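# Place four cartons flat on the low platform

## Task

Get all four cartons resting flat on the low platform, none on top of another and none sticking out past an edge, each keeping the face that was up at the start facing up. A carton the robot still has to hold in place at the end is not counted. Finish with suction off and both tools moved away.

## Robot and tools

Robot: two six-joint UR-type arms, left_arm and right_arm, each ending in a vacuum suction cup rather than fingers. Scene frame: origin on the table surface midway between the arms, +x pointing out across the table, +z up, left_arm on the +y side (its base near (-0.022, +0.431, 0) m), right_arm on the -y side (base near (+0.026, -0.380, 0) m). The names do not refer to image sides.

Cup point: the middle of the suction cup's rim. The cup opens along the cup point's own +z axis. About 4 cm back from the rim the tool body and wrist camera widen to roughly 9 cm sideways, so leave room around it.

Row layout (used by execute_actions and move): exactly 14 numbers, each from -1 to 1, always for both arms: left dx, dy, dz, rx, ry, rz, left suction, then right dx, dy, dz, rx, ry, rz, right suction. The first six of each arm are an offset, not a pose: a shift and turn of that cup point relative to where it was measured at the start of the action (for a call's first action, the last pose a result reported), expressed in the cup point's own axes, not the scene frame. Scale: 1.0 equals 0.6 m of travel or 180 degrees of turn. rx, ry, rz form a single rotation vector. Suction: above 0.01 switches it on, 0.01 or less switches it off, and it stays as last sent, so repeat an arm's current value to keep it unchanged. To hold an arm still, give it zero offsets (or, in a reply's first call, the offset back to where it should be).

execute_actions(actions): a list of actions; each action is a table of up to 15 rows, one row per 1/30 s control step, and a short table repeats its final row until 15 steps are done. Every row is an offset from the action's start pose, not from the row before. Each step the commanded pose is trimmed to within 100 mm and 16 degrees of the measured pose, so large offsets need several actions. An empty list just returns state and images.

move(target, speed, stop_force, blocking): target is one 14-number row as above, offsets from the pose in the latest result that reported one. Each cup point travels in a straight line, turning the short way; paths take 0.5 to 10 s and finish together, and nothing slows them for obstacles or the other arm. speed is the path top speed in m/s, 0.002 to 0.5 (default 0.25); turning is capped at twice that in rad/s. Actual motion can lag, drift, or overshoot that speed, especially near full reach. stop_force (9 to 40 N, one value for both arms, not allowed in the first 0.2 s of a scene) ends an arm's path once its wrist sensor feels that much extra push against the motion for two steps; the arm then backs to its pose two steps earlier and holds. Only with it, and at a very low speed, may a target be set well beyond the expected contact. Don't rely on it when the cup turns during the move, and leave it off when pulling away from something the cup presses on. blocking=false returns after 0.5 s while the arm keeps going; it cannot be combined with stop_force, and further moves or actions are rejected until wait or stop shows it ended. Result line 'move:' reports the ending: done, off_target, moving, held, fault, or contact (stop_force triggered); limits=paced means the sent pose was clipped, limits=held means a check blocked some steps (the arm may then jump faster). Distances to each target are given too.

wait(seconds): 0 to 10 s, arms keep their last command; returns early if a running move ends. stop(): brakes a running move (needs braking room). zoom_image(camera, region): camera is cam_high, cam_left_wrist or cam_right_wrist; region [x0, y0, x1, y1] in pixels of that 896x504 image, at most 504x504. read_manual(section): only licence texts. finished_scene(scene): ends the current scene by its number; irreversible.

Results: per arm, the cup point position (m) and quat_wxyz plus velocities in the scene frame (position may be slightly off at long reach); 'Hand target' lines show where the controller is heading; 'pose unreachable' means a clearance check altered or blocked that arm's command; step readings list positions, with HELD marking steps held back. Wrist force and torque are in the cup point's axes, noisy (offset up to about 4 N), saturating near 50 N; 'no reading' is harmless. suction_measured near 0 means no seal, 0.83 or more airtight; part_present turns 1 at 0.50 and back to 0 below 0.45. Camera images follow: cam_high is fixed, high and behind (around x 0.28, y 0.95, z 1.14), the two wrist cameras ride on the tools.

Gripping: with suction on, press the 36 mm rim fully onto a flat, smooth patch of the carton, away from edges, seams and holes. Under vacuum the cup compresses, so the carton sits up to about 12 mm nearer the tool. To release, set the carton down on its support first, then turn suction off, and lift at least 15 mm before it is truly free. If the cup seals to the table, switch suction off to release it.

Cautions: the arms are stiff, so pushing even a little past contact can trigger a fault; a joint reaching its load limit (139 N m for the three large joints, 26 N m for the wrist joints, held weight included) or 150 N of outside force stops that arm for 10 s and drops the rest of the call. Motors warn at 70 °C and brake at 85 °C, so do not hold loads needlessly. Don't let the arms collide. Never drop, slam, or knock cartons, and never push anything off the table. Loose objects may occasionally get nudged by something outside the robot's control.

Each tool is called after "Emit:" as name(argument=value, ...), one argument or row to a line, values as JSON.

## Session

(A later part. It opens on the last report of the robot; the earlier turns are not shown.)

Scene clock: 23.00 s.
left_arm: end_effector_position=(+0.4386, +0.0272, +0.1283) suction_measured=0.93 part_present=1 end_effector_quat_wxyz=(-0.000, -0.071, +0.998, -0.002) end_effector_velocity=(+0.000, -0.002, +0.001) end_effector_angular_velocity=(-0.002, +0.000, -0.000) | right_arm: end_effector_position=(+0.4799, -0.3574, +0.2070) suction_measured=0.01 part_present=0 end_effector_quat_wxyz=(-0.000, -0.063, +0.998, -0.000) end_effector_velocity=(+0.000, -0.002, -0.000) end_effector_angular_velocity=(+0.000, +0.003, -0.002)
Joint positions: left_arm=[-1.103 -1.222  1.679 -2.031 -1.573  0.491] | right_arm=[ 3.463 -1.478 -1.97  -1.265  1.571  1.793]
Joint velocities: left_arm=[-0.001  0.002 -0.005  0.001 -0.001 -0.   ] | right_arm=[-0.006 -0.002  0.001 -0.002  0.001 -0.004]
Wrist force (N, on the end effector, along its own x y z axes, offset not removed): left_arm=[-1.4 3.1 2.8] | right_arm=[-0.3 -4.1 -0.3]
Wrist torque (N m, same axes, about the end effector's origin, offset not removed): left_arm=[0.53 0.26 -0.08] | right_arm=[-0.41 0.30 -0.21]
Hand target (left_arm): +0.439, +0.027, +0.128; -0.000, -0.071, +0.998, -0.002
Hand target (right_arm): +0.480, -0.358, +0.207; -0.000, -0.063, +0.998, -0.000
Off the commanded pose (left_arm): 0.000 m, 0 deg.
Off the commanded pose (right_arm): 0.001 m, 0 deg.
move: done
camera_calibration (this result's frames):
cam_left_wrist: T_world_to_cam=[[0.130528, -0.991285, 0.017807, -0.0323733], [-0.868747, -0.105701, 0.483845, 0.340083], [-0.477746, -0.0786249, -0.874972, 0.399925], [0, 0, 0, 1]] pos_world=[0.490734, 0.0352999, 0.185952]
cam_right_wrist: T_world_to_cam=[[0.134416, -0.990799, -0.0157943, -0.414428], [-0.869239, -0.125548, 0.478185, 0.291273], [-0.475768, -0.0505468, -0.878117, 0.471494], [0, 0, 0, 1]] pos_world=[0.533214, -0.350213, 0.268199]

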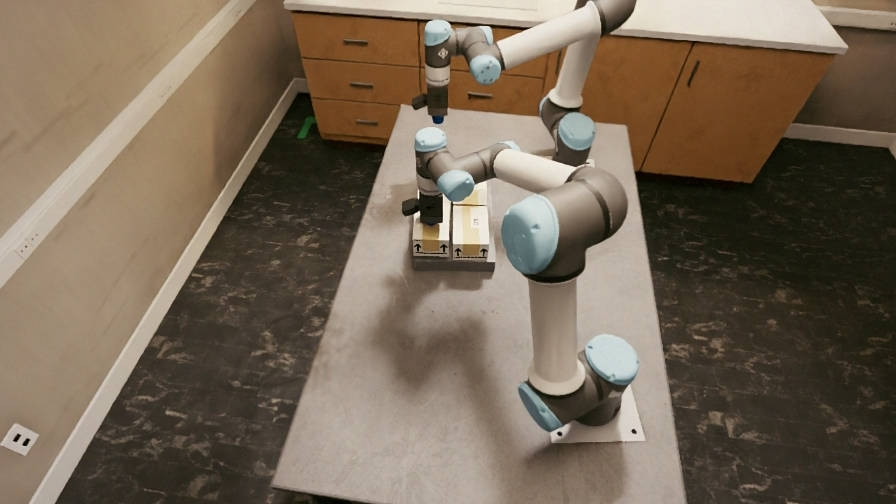

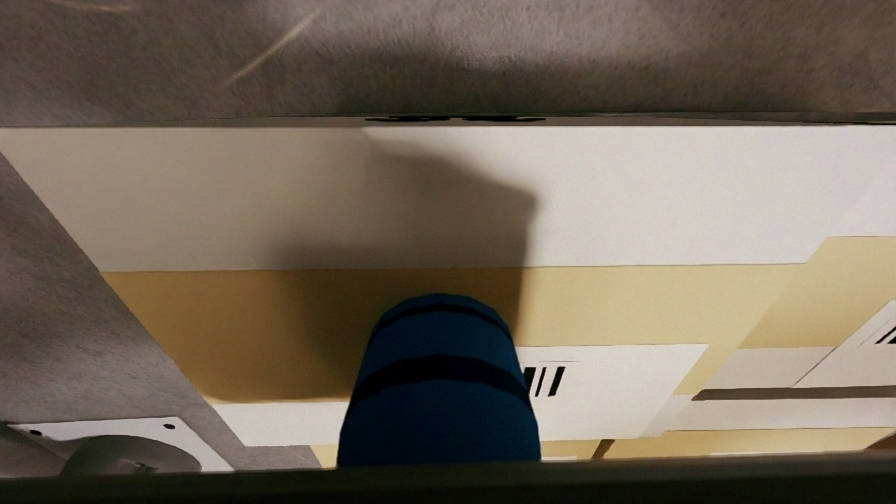

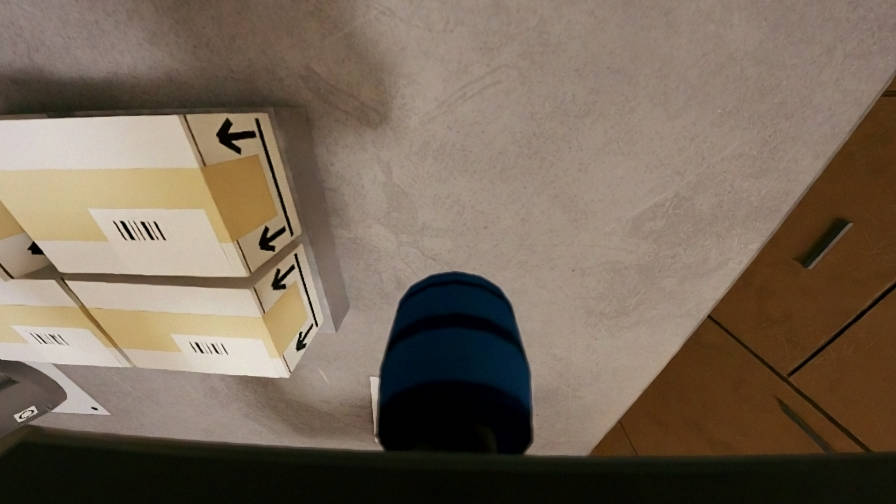

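Emit:
move(
  target=[0.011,-0.005,0.018,0,0,0,1,0,0,0,0,0,0,0],
  speed=0.03,
)

Emit:
zoom_image(
  camera="cam_high",
  region=[390, 180, 520, 290],
)

Scene clock: 24.93 s.
left_arm: end_effector_position=(+0.4326, +0.0234, +0.1177) suction_measured=0.93 part_present=1 end_effector_quat_wxyz=(-0.000, -0.071, +0.998, -0.002) end_effector_velocity=(-0.001, -0.001, -0.002) end_effector_angular_velocity=(-0.000, -0.001, -0.000) | right_arm: end_effector_position=(+0.4800, -0.3574, +0.2069) suction_measured=0.01 part_present=0 end_effector_quat_wxyz=(-0.000, -0.063, +0.998, -0.000) end_effector_velocity=(+0.000, -0.000, -0.000) end_effector_angular_velocity=(-0.001, -0.000, -0.001)
Joint positions: left_arm=[-1.114 -1.214  1.699 -2.058 -1.573  0.479] | right_arm=[ 3.463 -1.478 -1.97  -1.265  1.571  1.793]
Joint velocities: left_arm=[-0.002  0.001  0.003 -0.006  0.001 -0.002] | right_arm=[ 0.    -0.    -0.    -0.    -0.001  0.001]
Wrist force (N, on the end effector, along its own x y z axes, offset not removed): left_arm=[0.3 2.6 3.2] | right_arm=[3.2 -1.1 1.6]
Wrist torque (N m, same axes, about the end effector's origin, offset not removed): left_arm=[0.38 0.06 -0.13] | right_arm=[-0.16 -0.52 -0.05]
Hand target (left_arm): +0.432, +0.023, +0.117; -0.000, -0.071, +0.998, -0.002
Hand target (right_arm): +0.480, -0.357, +0.207; -0.000, -0.063, +0.998, -0.000
Off the commanded pose (left_arm): 0.000 m, 0 deg.
Off the commanded pose (right_arm): 0.000 m, 0 deg.
move: done
camera_calibration (this result's frames):
cam_left_wrist: T_world_to_cam=[[0.130521, -0.991287, 0.0177496, -0.0352044], [-0.868749, -0.105723, 0.483836, 0.339613], [-0.477744, -0.0785708, -0.874979, 0.387545], [0, 0, 0, 1]] pos_world=[0.484781, 0.0314571, 0.175401]
cam_right_wrist: T_world_to_cam=[[0.13441, -0.990799, -0.0158381, -0.414403], [-0.86917, -0.125556, 0.478309, 0.291245], [-0.475896, -0.0505233, -0.878049, 0.471508], [0, 0, 0, 1]] pos_world=[0.533231, -0.350201, 0.268139]

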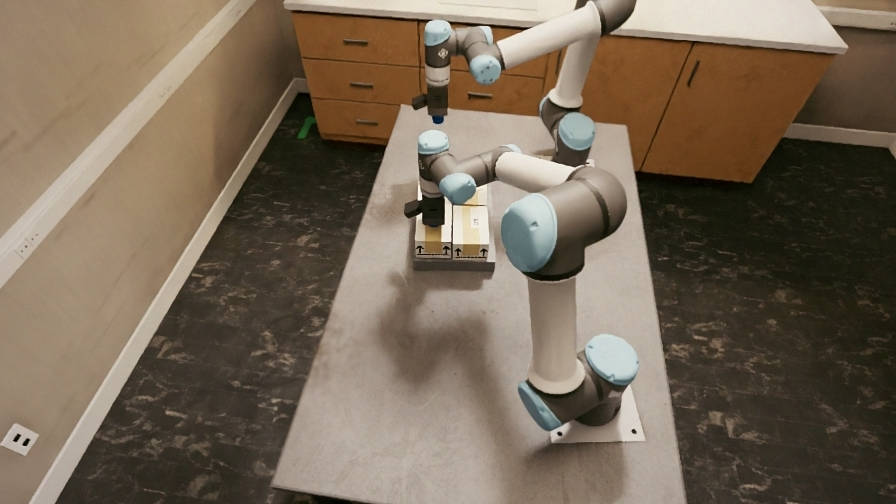

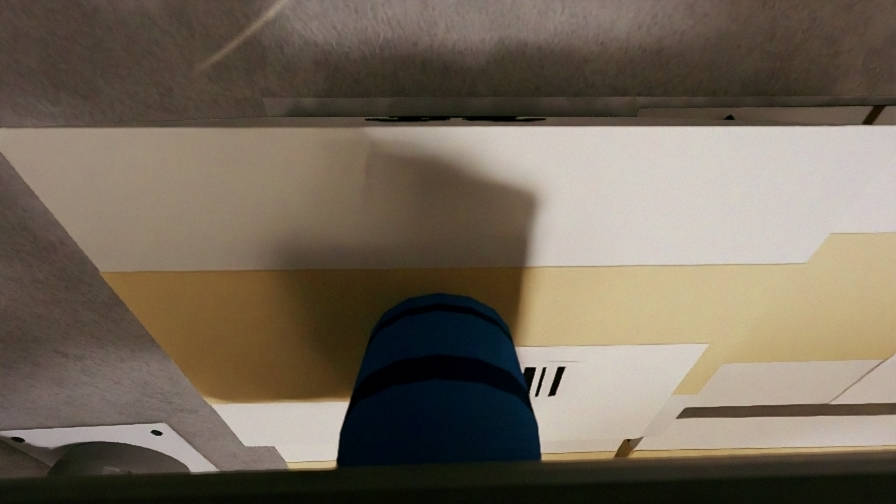

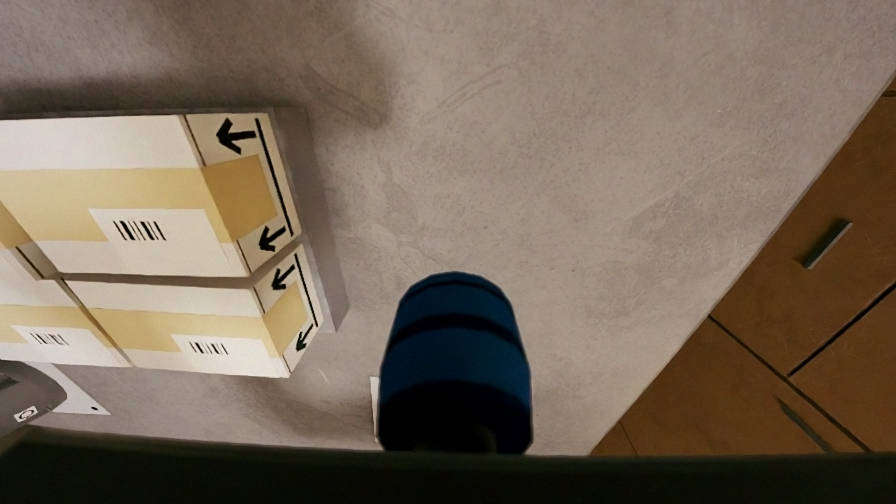

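Region (390, 180, 520, 290) of cam_high's 896x504 image, scaled by 3.877, with more detail than that image has; it fills the top 426 rows of this view, and the rest is white.

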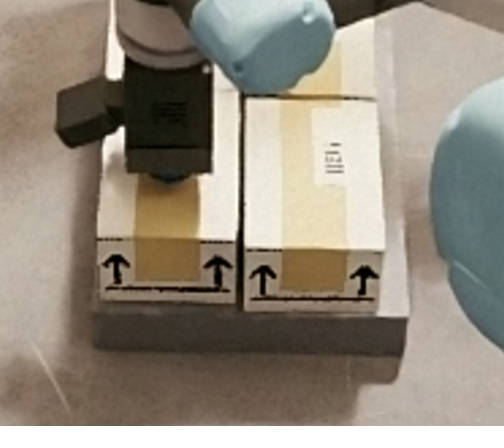

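Emit:
move(
  target=[0,0,0.02,0,0,0,1,0,0,0,0,0,0,0],
  speed=0.004,
  stop_force=9,
)

Emit:
execute_actions(
  actions=[
    [[0,0,0,0,0,0,0,0,0,0,0,0,0,0]],
  ],
)

Emit:
move(
  target=[0,0,-0.06,0,0,0,0,0,0,0,0,0,0,0],
  speed=0.1,
)

Emit:
move(
  target=[0,0.3,-0.2,0,0,0,0,0,0,0,0,0,0,0],
  speed=0.3,
)

Scene clock: 27.57 s.
left_arm: end_effector_position=(+0.4326, +0.0234, +0.1093) suction_measured=0.93 part_present=1 end_effector_quat_wxyz=(-0.000, -0.071, +0.998, -0.002) end_effector_velocity=(+0.000, +0.000, +0.001) end_effector_angular_velocity=(+0.001, -0.000, +0.000) | right_arm: end_effector_position=(+0.4799, -0.3574, +0.2070) suction_measured=0.01 part_present=0 end_effector_quat_wxyz=(-0.000, -0.063, +0.998, -0.000) end_effector_velocity=(-0.000, +0.000, -0.001) end_effector_angular_velocity=(+0.000, +0.001, +0.000)
Joint positions: left_arm=[-1.115 -1.205  1.71  -2.079 -1.573  0.479] | right_arm=[ 3.463 -1.478 -1.97  -1.265  1.571  1.793]
Joint velocities: left_arm=[ 0.    -0.002 -0.001  0.004  0.001 -0.   ] | right_arm=[ 0.    -0.001 -0.001  0.     0.001  0.   ]
Wrist force (N, on the end effector, along its own x y z axes, offset not removed): left_arm=[-2.8 1.8 -15.4] | right_arm=[-2.9 0.5 3.4]
Wrist torque (N m, same axes, about the end effector's origin, offset not removed): left_arm=[0.23 0.47 -0.10] | right_arm=[0.28 0.32 -0.08]
Hand target (left_arm): +0.433, +0.023, +0.110; +0.000, -0.071, +0.998, -0.002
Hand target (right_arm): +0.480, -0.357, +0.207; -0.000, -0.063, +0.998, -0.000
Off the commanded pose (left_arm): 0.004 m, 0 deg.
Off the commanded pose (right_arm): 0.000 m, 0 deg.
move: contact (left_arm)
camera_calibration (this result's frames):
cam_left_wrist: T_world_to_cam=[[0.130526, -0.991286, 0.0177416, -0.0350809], [-0.86875, -0.105732, 0.483833, 0.343674], [-0.477741, -0.078566, -0.87498, 0.380141], [0, 0, 0, 1]] pos_world=[0.484755, 0.0314284, 0.166958]
cam_right_wrist: T_world_to_cam=[[0.134414, -0.990799, -0.015846, -0.414398], [-0.869187, -0.125565, 0.478276, 0.291243], [-0.475865, -0.0505138, -0.878067, 0.471508], [0, 0, 0, 1]] pos_world=[0.533219, -0.350197, 0.268154]

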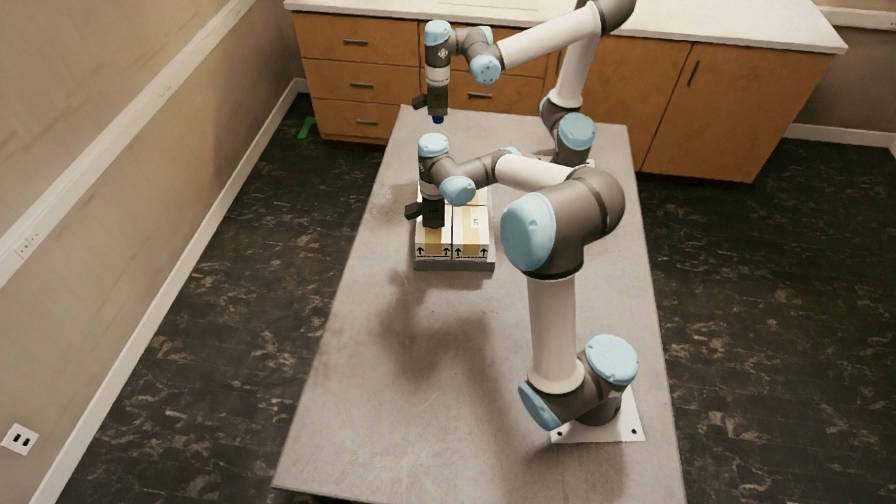

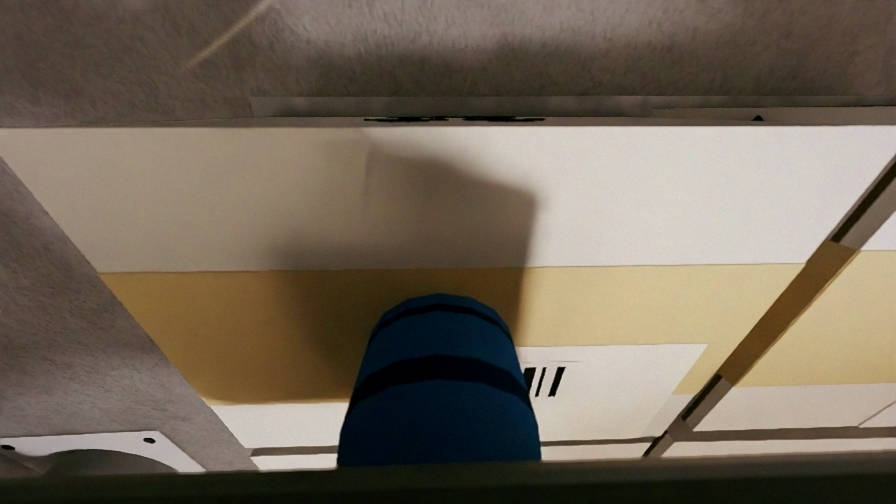

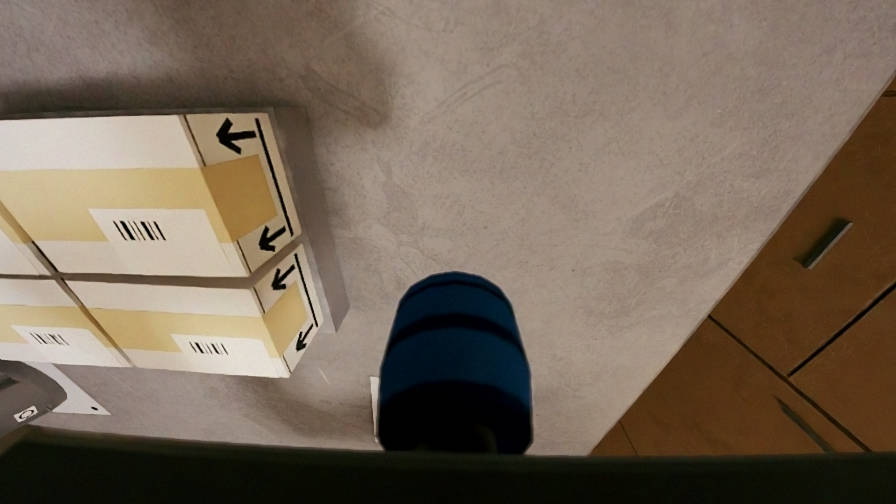

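Scene clock: 28.07 s.
left_arm: end_effector_position=(+0.4326, +0.0233, +0.1094) suction_measured=0.00 part_present=0 end_effector_quat_wxyz=(+0.000, -0.071, +0.998, -0.002) end_effector_velocity=(+0.000, +0.000, +0.000) end_effector_angular_velocity=(-0.001, +0.000, +0.001) | right_arm: end_effector_position=(+0.4799, -0.3574, +0.2070) suction_measured=0.01 part_present=0 end_effector_quat_wxyz=(-0.000, -0.063, +0.998, -0.000) end_effector_velocity=(-0.000, +0.000, +0.001) end_effector_angular_velocity=(+0.001, -0.001, +0.003)
Joint positions: left_arm=[-1.115 -1.205  1.71  -2.079 -1.573  0.479] | right_arm=[ 3.463 -1.478 -1.97  -1.265  1.571  1.793]
Joint velocities: left_arm=[ 0.    -0.001  0.    -0.    -0.001 -0.   ] | right_arm=[ 0.     0.002 -0.     0.     0.001 -0.003]
Wrist force (N, on the end effector, along its own x y z axes, offset not removed): left_arm=[1.5 5.4 -27.6] | right_arm=[-2.1 0.2 1.3]
Wrist torque (N m, same axes, about the end effector's origin, offset not removed): left_arm=[0.29 0.26 -0.13] | right_arm=[0.25 0.66 -0.22]
Hand target (left_arm): +0.433, +0.023, +0.109; -0.000, -0.071, +0.998, -0.002
Hand target (right_arm): +0.480, -0.357, +0.207; -0.000, -0.063, +0.998, -0.000
Off the commanded pose (left_arm): 0.000 m, 0 deg.
Off the commanded pose (right_arm): 0.000 m, 0 deg.
Step readings (end_effector_position):
0: left_arm (+0.4326, +0.0234, +0.1093) | right_arm (+0.4799, -0.3574, +0.2070)
1: left_arm (+0.4326, +0.0234, +0.1093) | right_arm (+0.4799, -0.3574, +0.2070)
2: left_arm (+0.4326, +0.0233, +0.1093) | right_arm (+0.4799, -0.3574, +0.2070)
4: left_arm (+0.4326, +0.0233, +0.1094) | right_arm (+0.4799, -0.3574, +0.2070)
8: left_arm (+0.4326, +0.0233, +0.1094) | right_arm (+0.4799, -0.3574, +0.2070)
15: end_effector_position above
camera_calibration (this result's frames):
cam_left_wrist: T_world_to_cam=[[0.130524, -0.991283, 0.0179244, -0.0351494], [-0.868808, -0.105651, 0.483746, 0.34367], [-0.477636, -0.0787134, -0.875025, 0.380223], [0, 0, 0, 1]] pos_world=[0.484779, 0.0313946, 0.167085]
cam_right_wrist: T_world_to_cam=[[0.134414, -0.990799, -0.0158441, -0.414398], [-0.869182, -0.125563, 0.478284, 0.291242], [-0.475873, -0.0505164, -0.878062, 0.471506], [0, 0, 0, 1]] pos_world=[0.53322, -0.350197, 0.26815]

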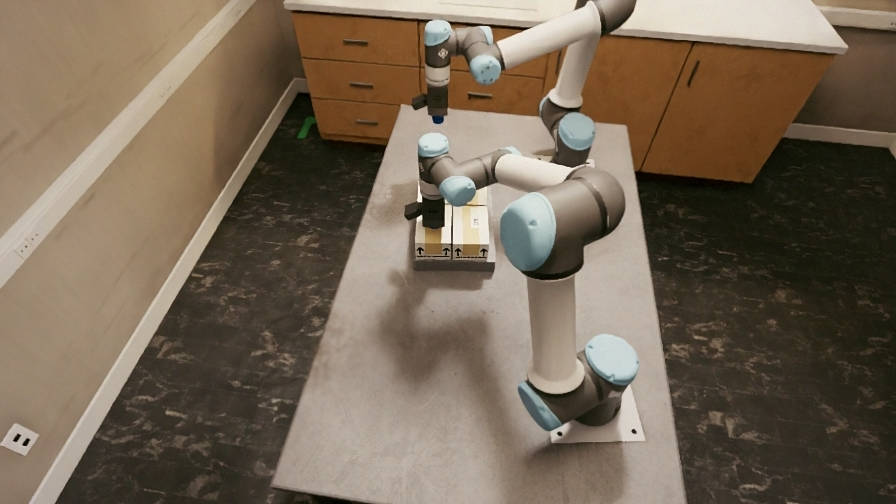

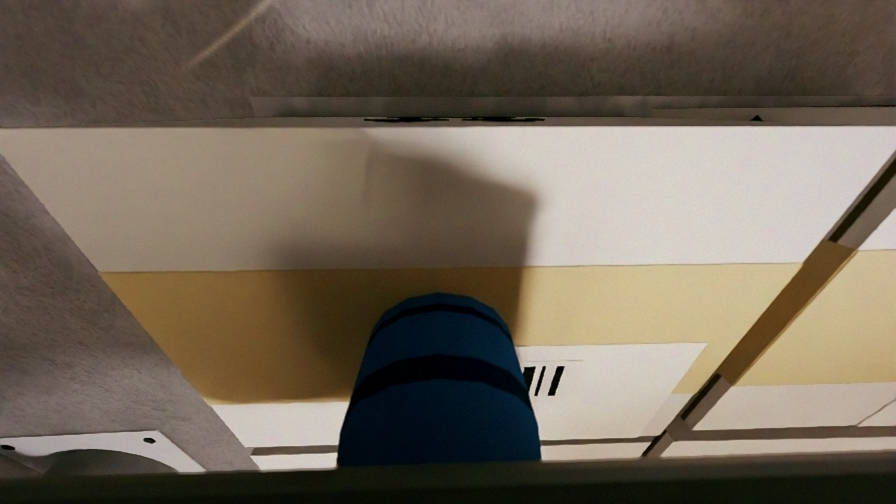

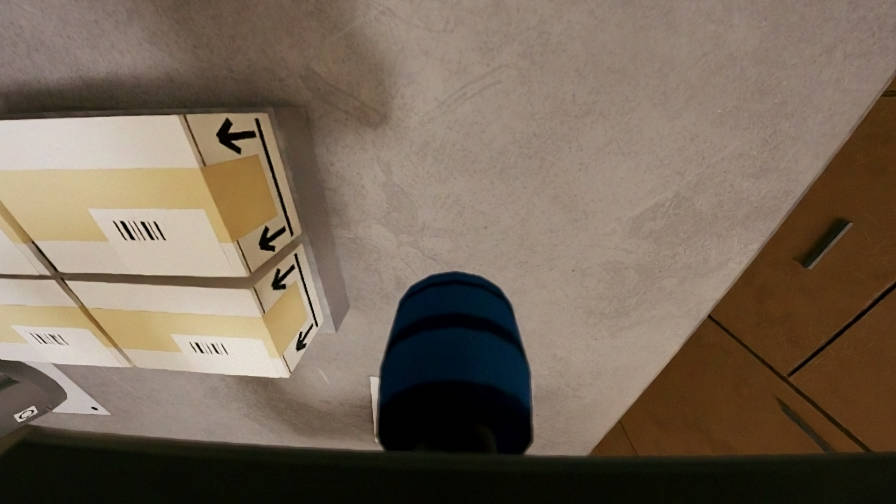

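Scene clock: 29.00 s.
left_arm: end_effector_position=(+0.4325, +0.0235, +0.1452) suction_measured=0.00 part_present=0 end_effector_quat_wxyz=(+0.000, -0.071, +0.998, -0.002) end_effector_velocity=(-0.000, -0.001, +0.002) end_effector_angular_velocity=(+0.000, -0.001, -0.001) | right_arm: end_effector_position=(+0.4799, -0.3574, +0.2070) suction_measured=0.01 part_present=0 end_effector_quat_wxyz=(-0.000, -0.063, +0.998, -0.000) end_effector_velocity=(+0.000, -0.000, -0.000) end_effector_angular_velocity=(-0.000, +0.000, -0.001)
Joint positions: left_arm=[-1.114 -1.243  1.662 -1.993 -1.573  0.479] | right_arm=[ 3.463 -1.478 -1.97  -1.265  1.571  1.793]
Joint velocities: left_arm=[-0.001 -0.002 -0.004  0.005  0.     0.001] | right_arm=[-0.    -0.     0.    -0.    -0.     0.001]
Wrist force (N, on the end effector, along its own x y z axes, offset not removed): left_arm=[-0.9 2.4 0.3] | right_arm=[0.1 -5.4 -4.0]
Wrist torque (N m, same axes, about the end effector's origin, offset not removed): left_arm=[0.40 0.25 -0.10] | right_arm=[-0.73 0.09 0.07]
Hand target (left_arm): +0.433, +0.023, +0.145; +0.000, -0.071, +0.998, -0.002
Hand target (right_arm): +0.480, -0.357, +0.207; -0.000, -0.063, +0.998, -0.000
Off the commanded pose (left_arm): 0.000 m, 0 deg.
Off the commanded pose (right_arm): 0.000 m, 0 deg.
move: done
camera_calibration (this result's frames):
cam_left_wrist: T_world_to_cam=[[0.130523, -0.991283, 0.0179418, -0.0356191], [-0.868823, -0.105644, 0.483721, 0.326338], [-0.477609, -0.0787252, -0.875038, 0.41147], [0, 0, 0, 1]] pos_world=[0.4847, 0.03156, 0.202835]
cam_right_wrist: T_world_to_cam=[[0.134414, -0.990799, -0.0158441, -0.414398], [-0.869182, -0.125563, 0.478284, 0.291242], [-0.475873, -0.0505165, -0.878062, 0.471506], [0, 0, 0, 1]] pos_world=[0.53322, -0.350197, 0.26815]

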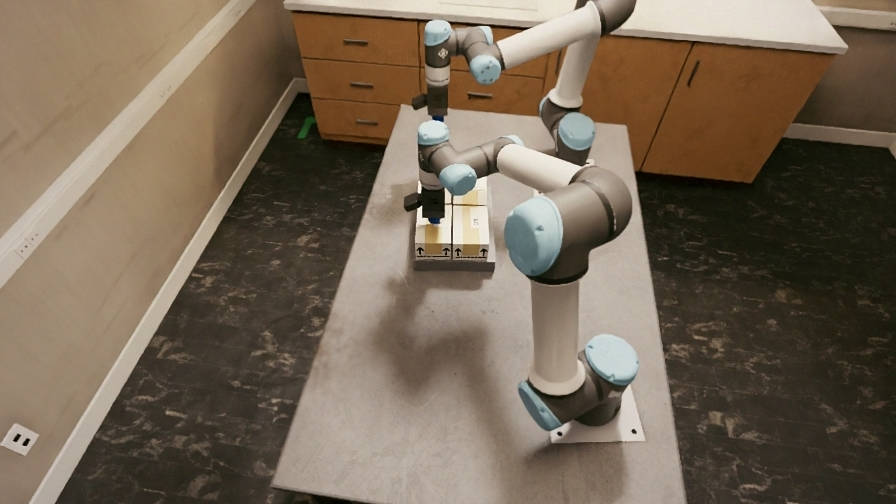

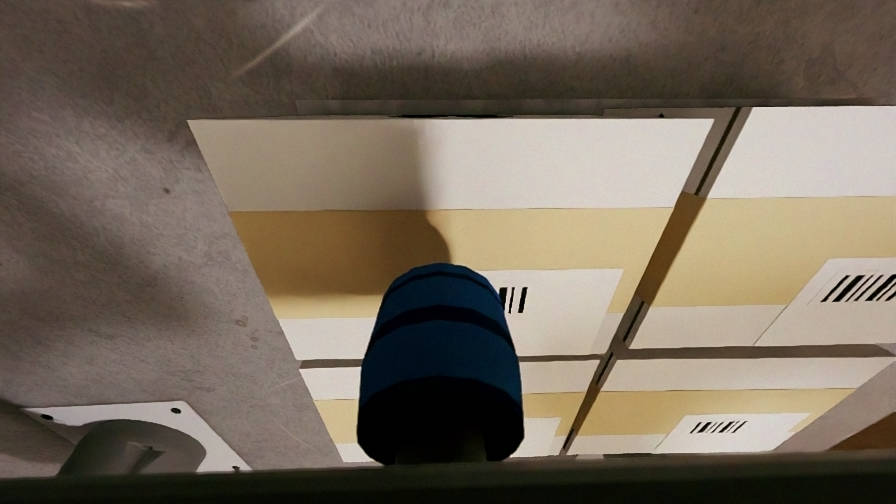

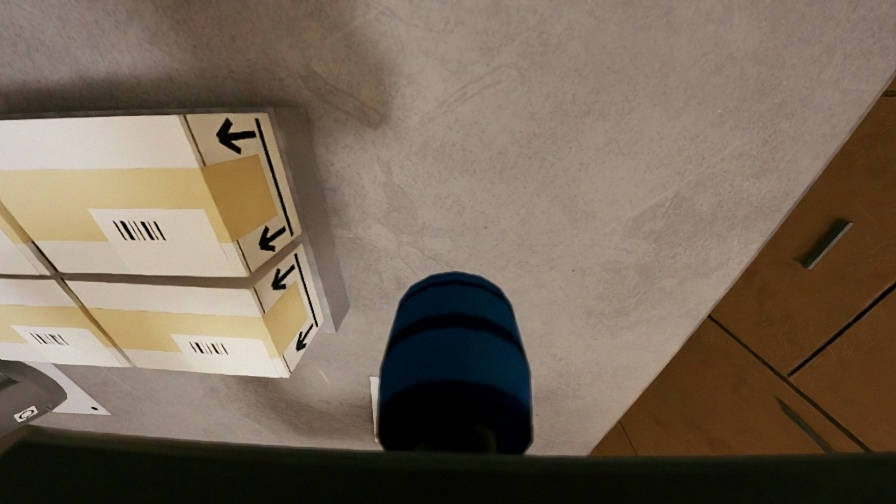

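Scene clock: 30.43 s.
left_arm: end_effector_position=(+0.4072, +0.2019, +0.2640) suction_measured=0.00 part_present=0 end_effector_quat_wxyz=(-0.000, -0.071, +0.998, -0.002) end_effector_velocity=(-0.001, +0.002, +0.001) end_effector_angular_velocity=(+0.001, +0.001, +0.000) | right_arm: end_effector_position=(+0.4799, -0.3574, +0.2070) suction_measured=0.01 part_present=0 end_effector_quat_wxyz=(-0.000, -0.063, +0.998, -0.000) end_effector_velocity=(-0.000, -0.000, -0.001) end_effector_angular_velocity=(-0.001, +0.002, -0.001)
Joint positions: left_arm=[-0.93  -1.617  1.778 -1.734 -1.574  0.663] | right_arm=[ 3.463 -1.478 -1.97  -1.265  1.571  1.793]
Joint velocities: left_arm=[ 0.002 -0.003 -0.     0.004  0.     0.002] | right_arm=[-0.    -0.002 -0.001  0.    -0.     0.001]
Wrist force (N, on the end effector, along its own x y z axes, offset not removed): left_arm=[-1.2 1.6 -0.3] | right_arm=[1.4 -3.8 -0.1]
Wrist torque (N m, same axes, about the end effector's origin, offset not removed): left_arm=[0.19 0.27 -0.11] | right_arm=[-0.59 -0.20 0.09]
Hand target (left_arm): +0.407, +0.202, +0.264; -0.000, -0.071, +0.998, -0.002
Hand target (right_arm): +0.480, -0.357, +0.207; -0.000, -0.063, +0.998, -0.000
Off the commanded pose (left_arm): 0.001 m, 0 deg.
Off the commanded pose (right_arm): 0.000 m, 0 deg.
move: done
camera_calibration (this result's frames):
cam_left_wrist: T_world_to_cam=[[0.130551, -0.991269, 0.0185222, 0.142259], [-0.868658, -0.105358, 0.484079, 0.265433], [-0.477901, -0.0792865, -0.874828, 0.517601], [0, 0, 0, 1]] pos_world=[0.459361, 0.210021, 0.321687]
cam_right_wrist: T_world_to_cam=[[0.134414, -0.990799, -0.0158441, -0.414398], [-0.869182, -0.125563, 0.478284, 0.291242], [-0.475873, -0.0505165, -0.878062, 0.471506], [0, 0, 0, 1]] pos_world=[0.53322, -0.350197, 0.26815]

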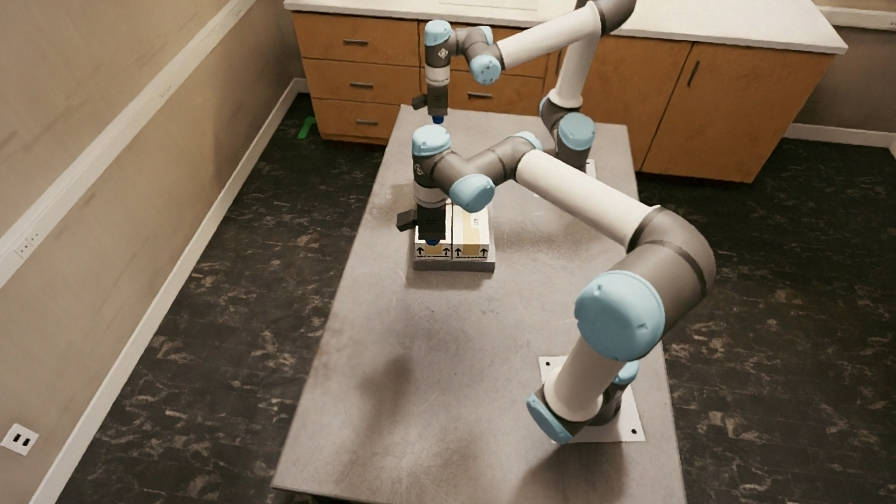

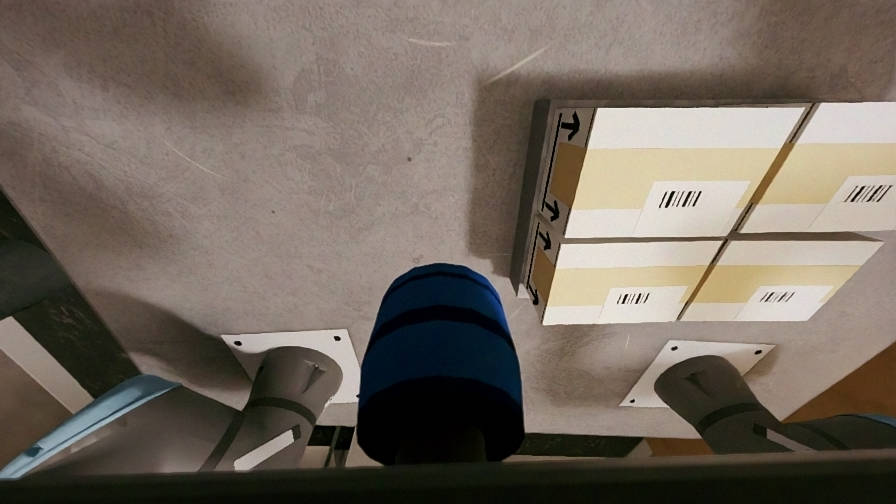

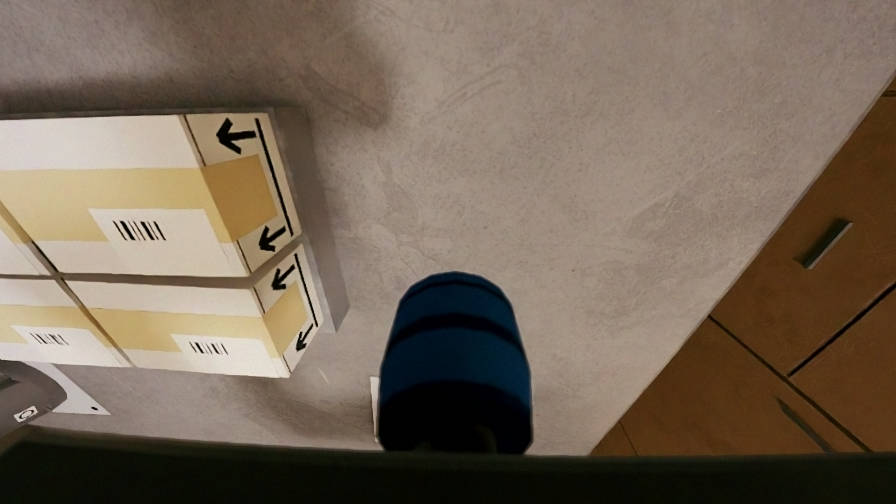

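Emit:
finished_scene(
  scene=1,
)

The scene is finished: the task was done.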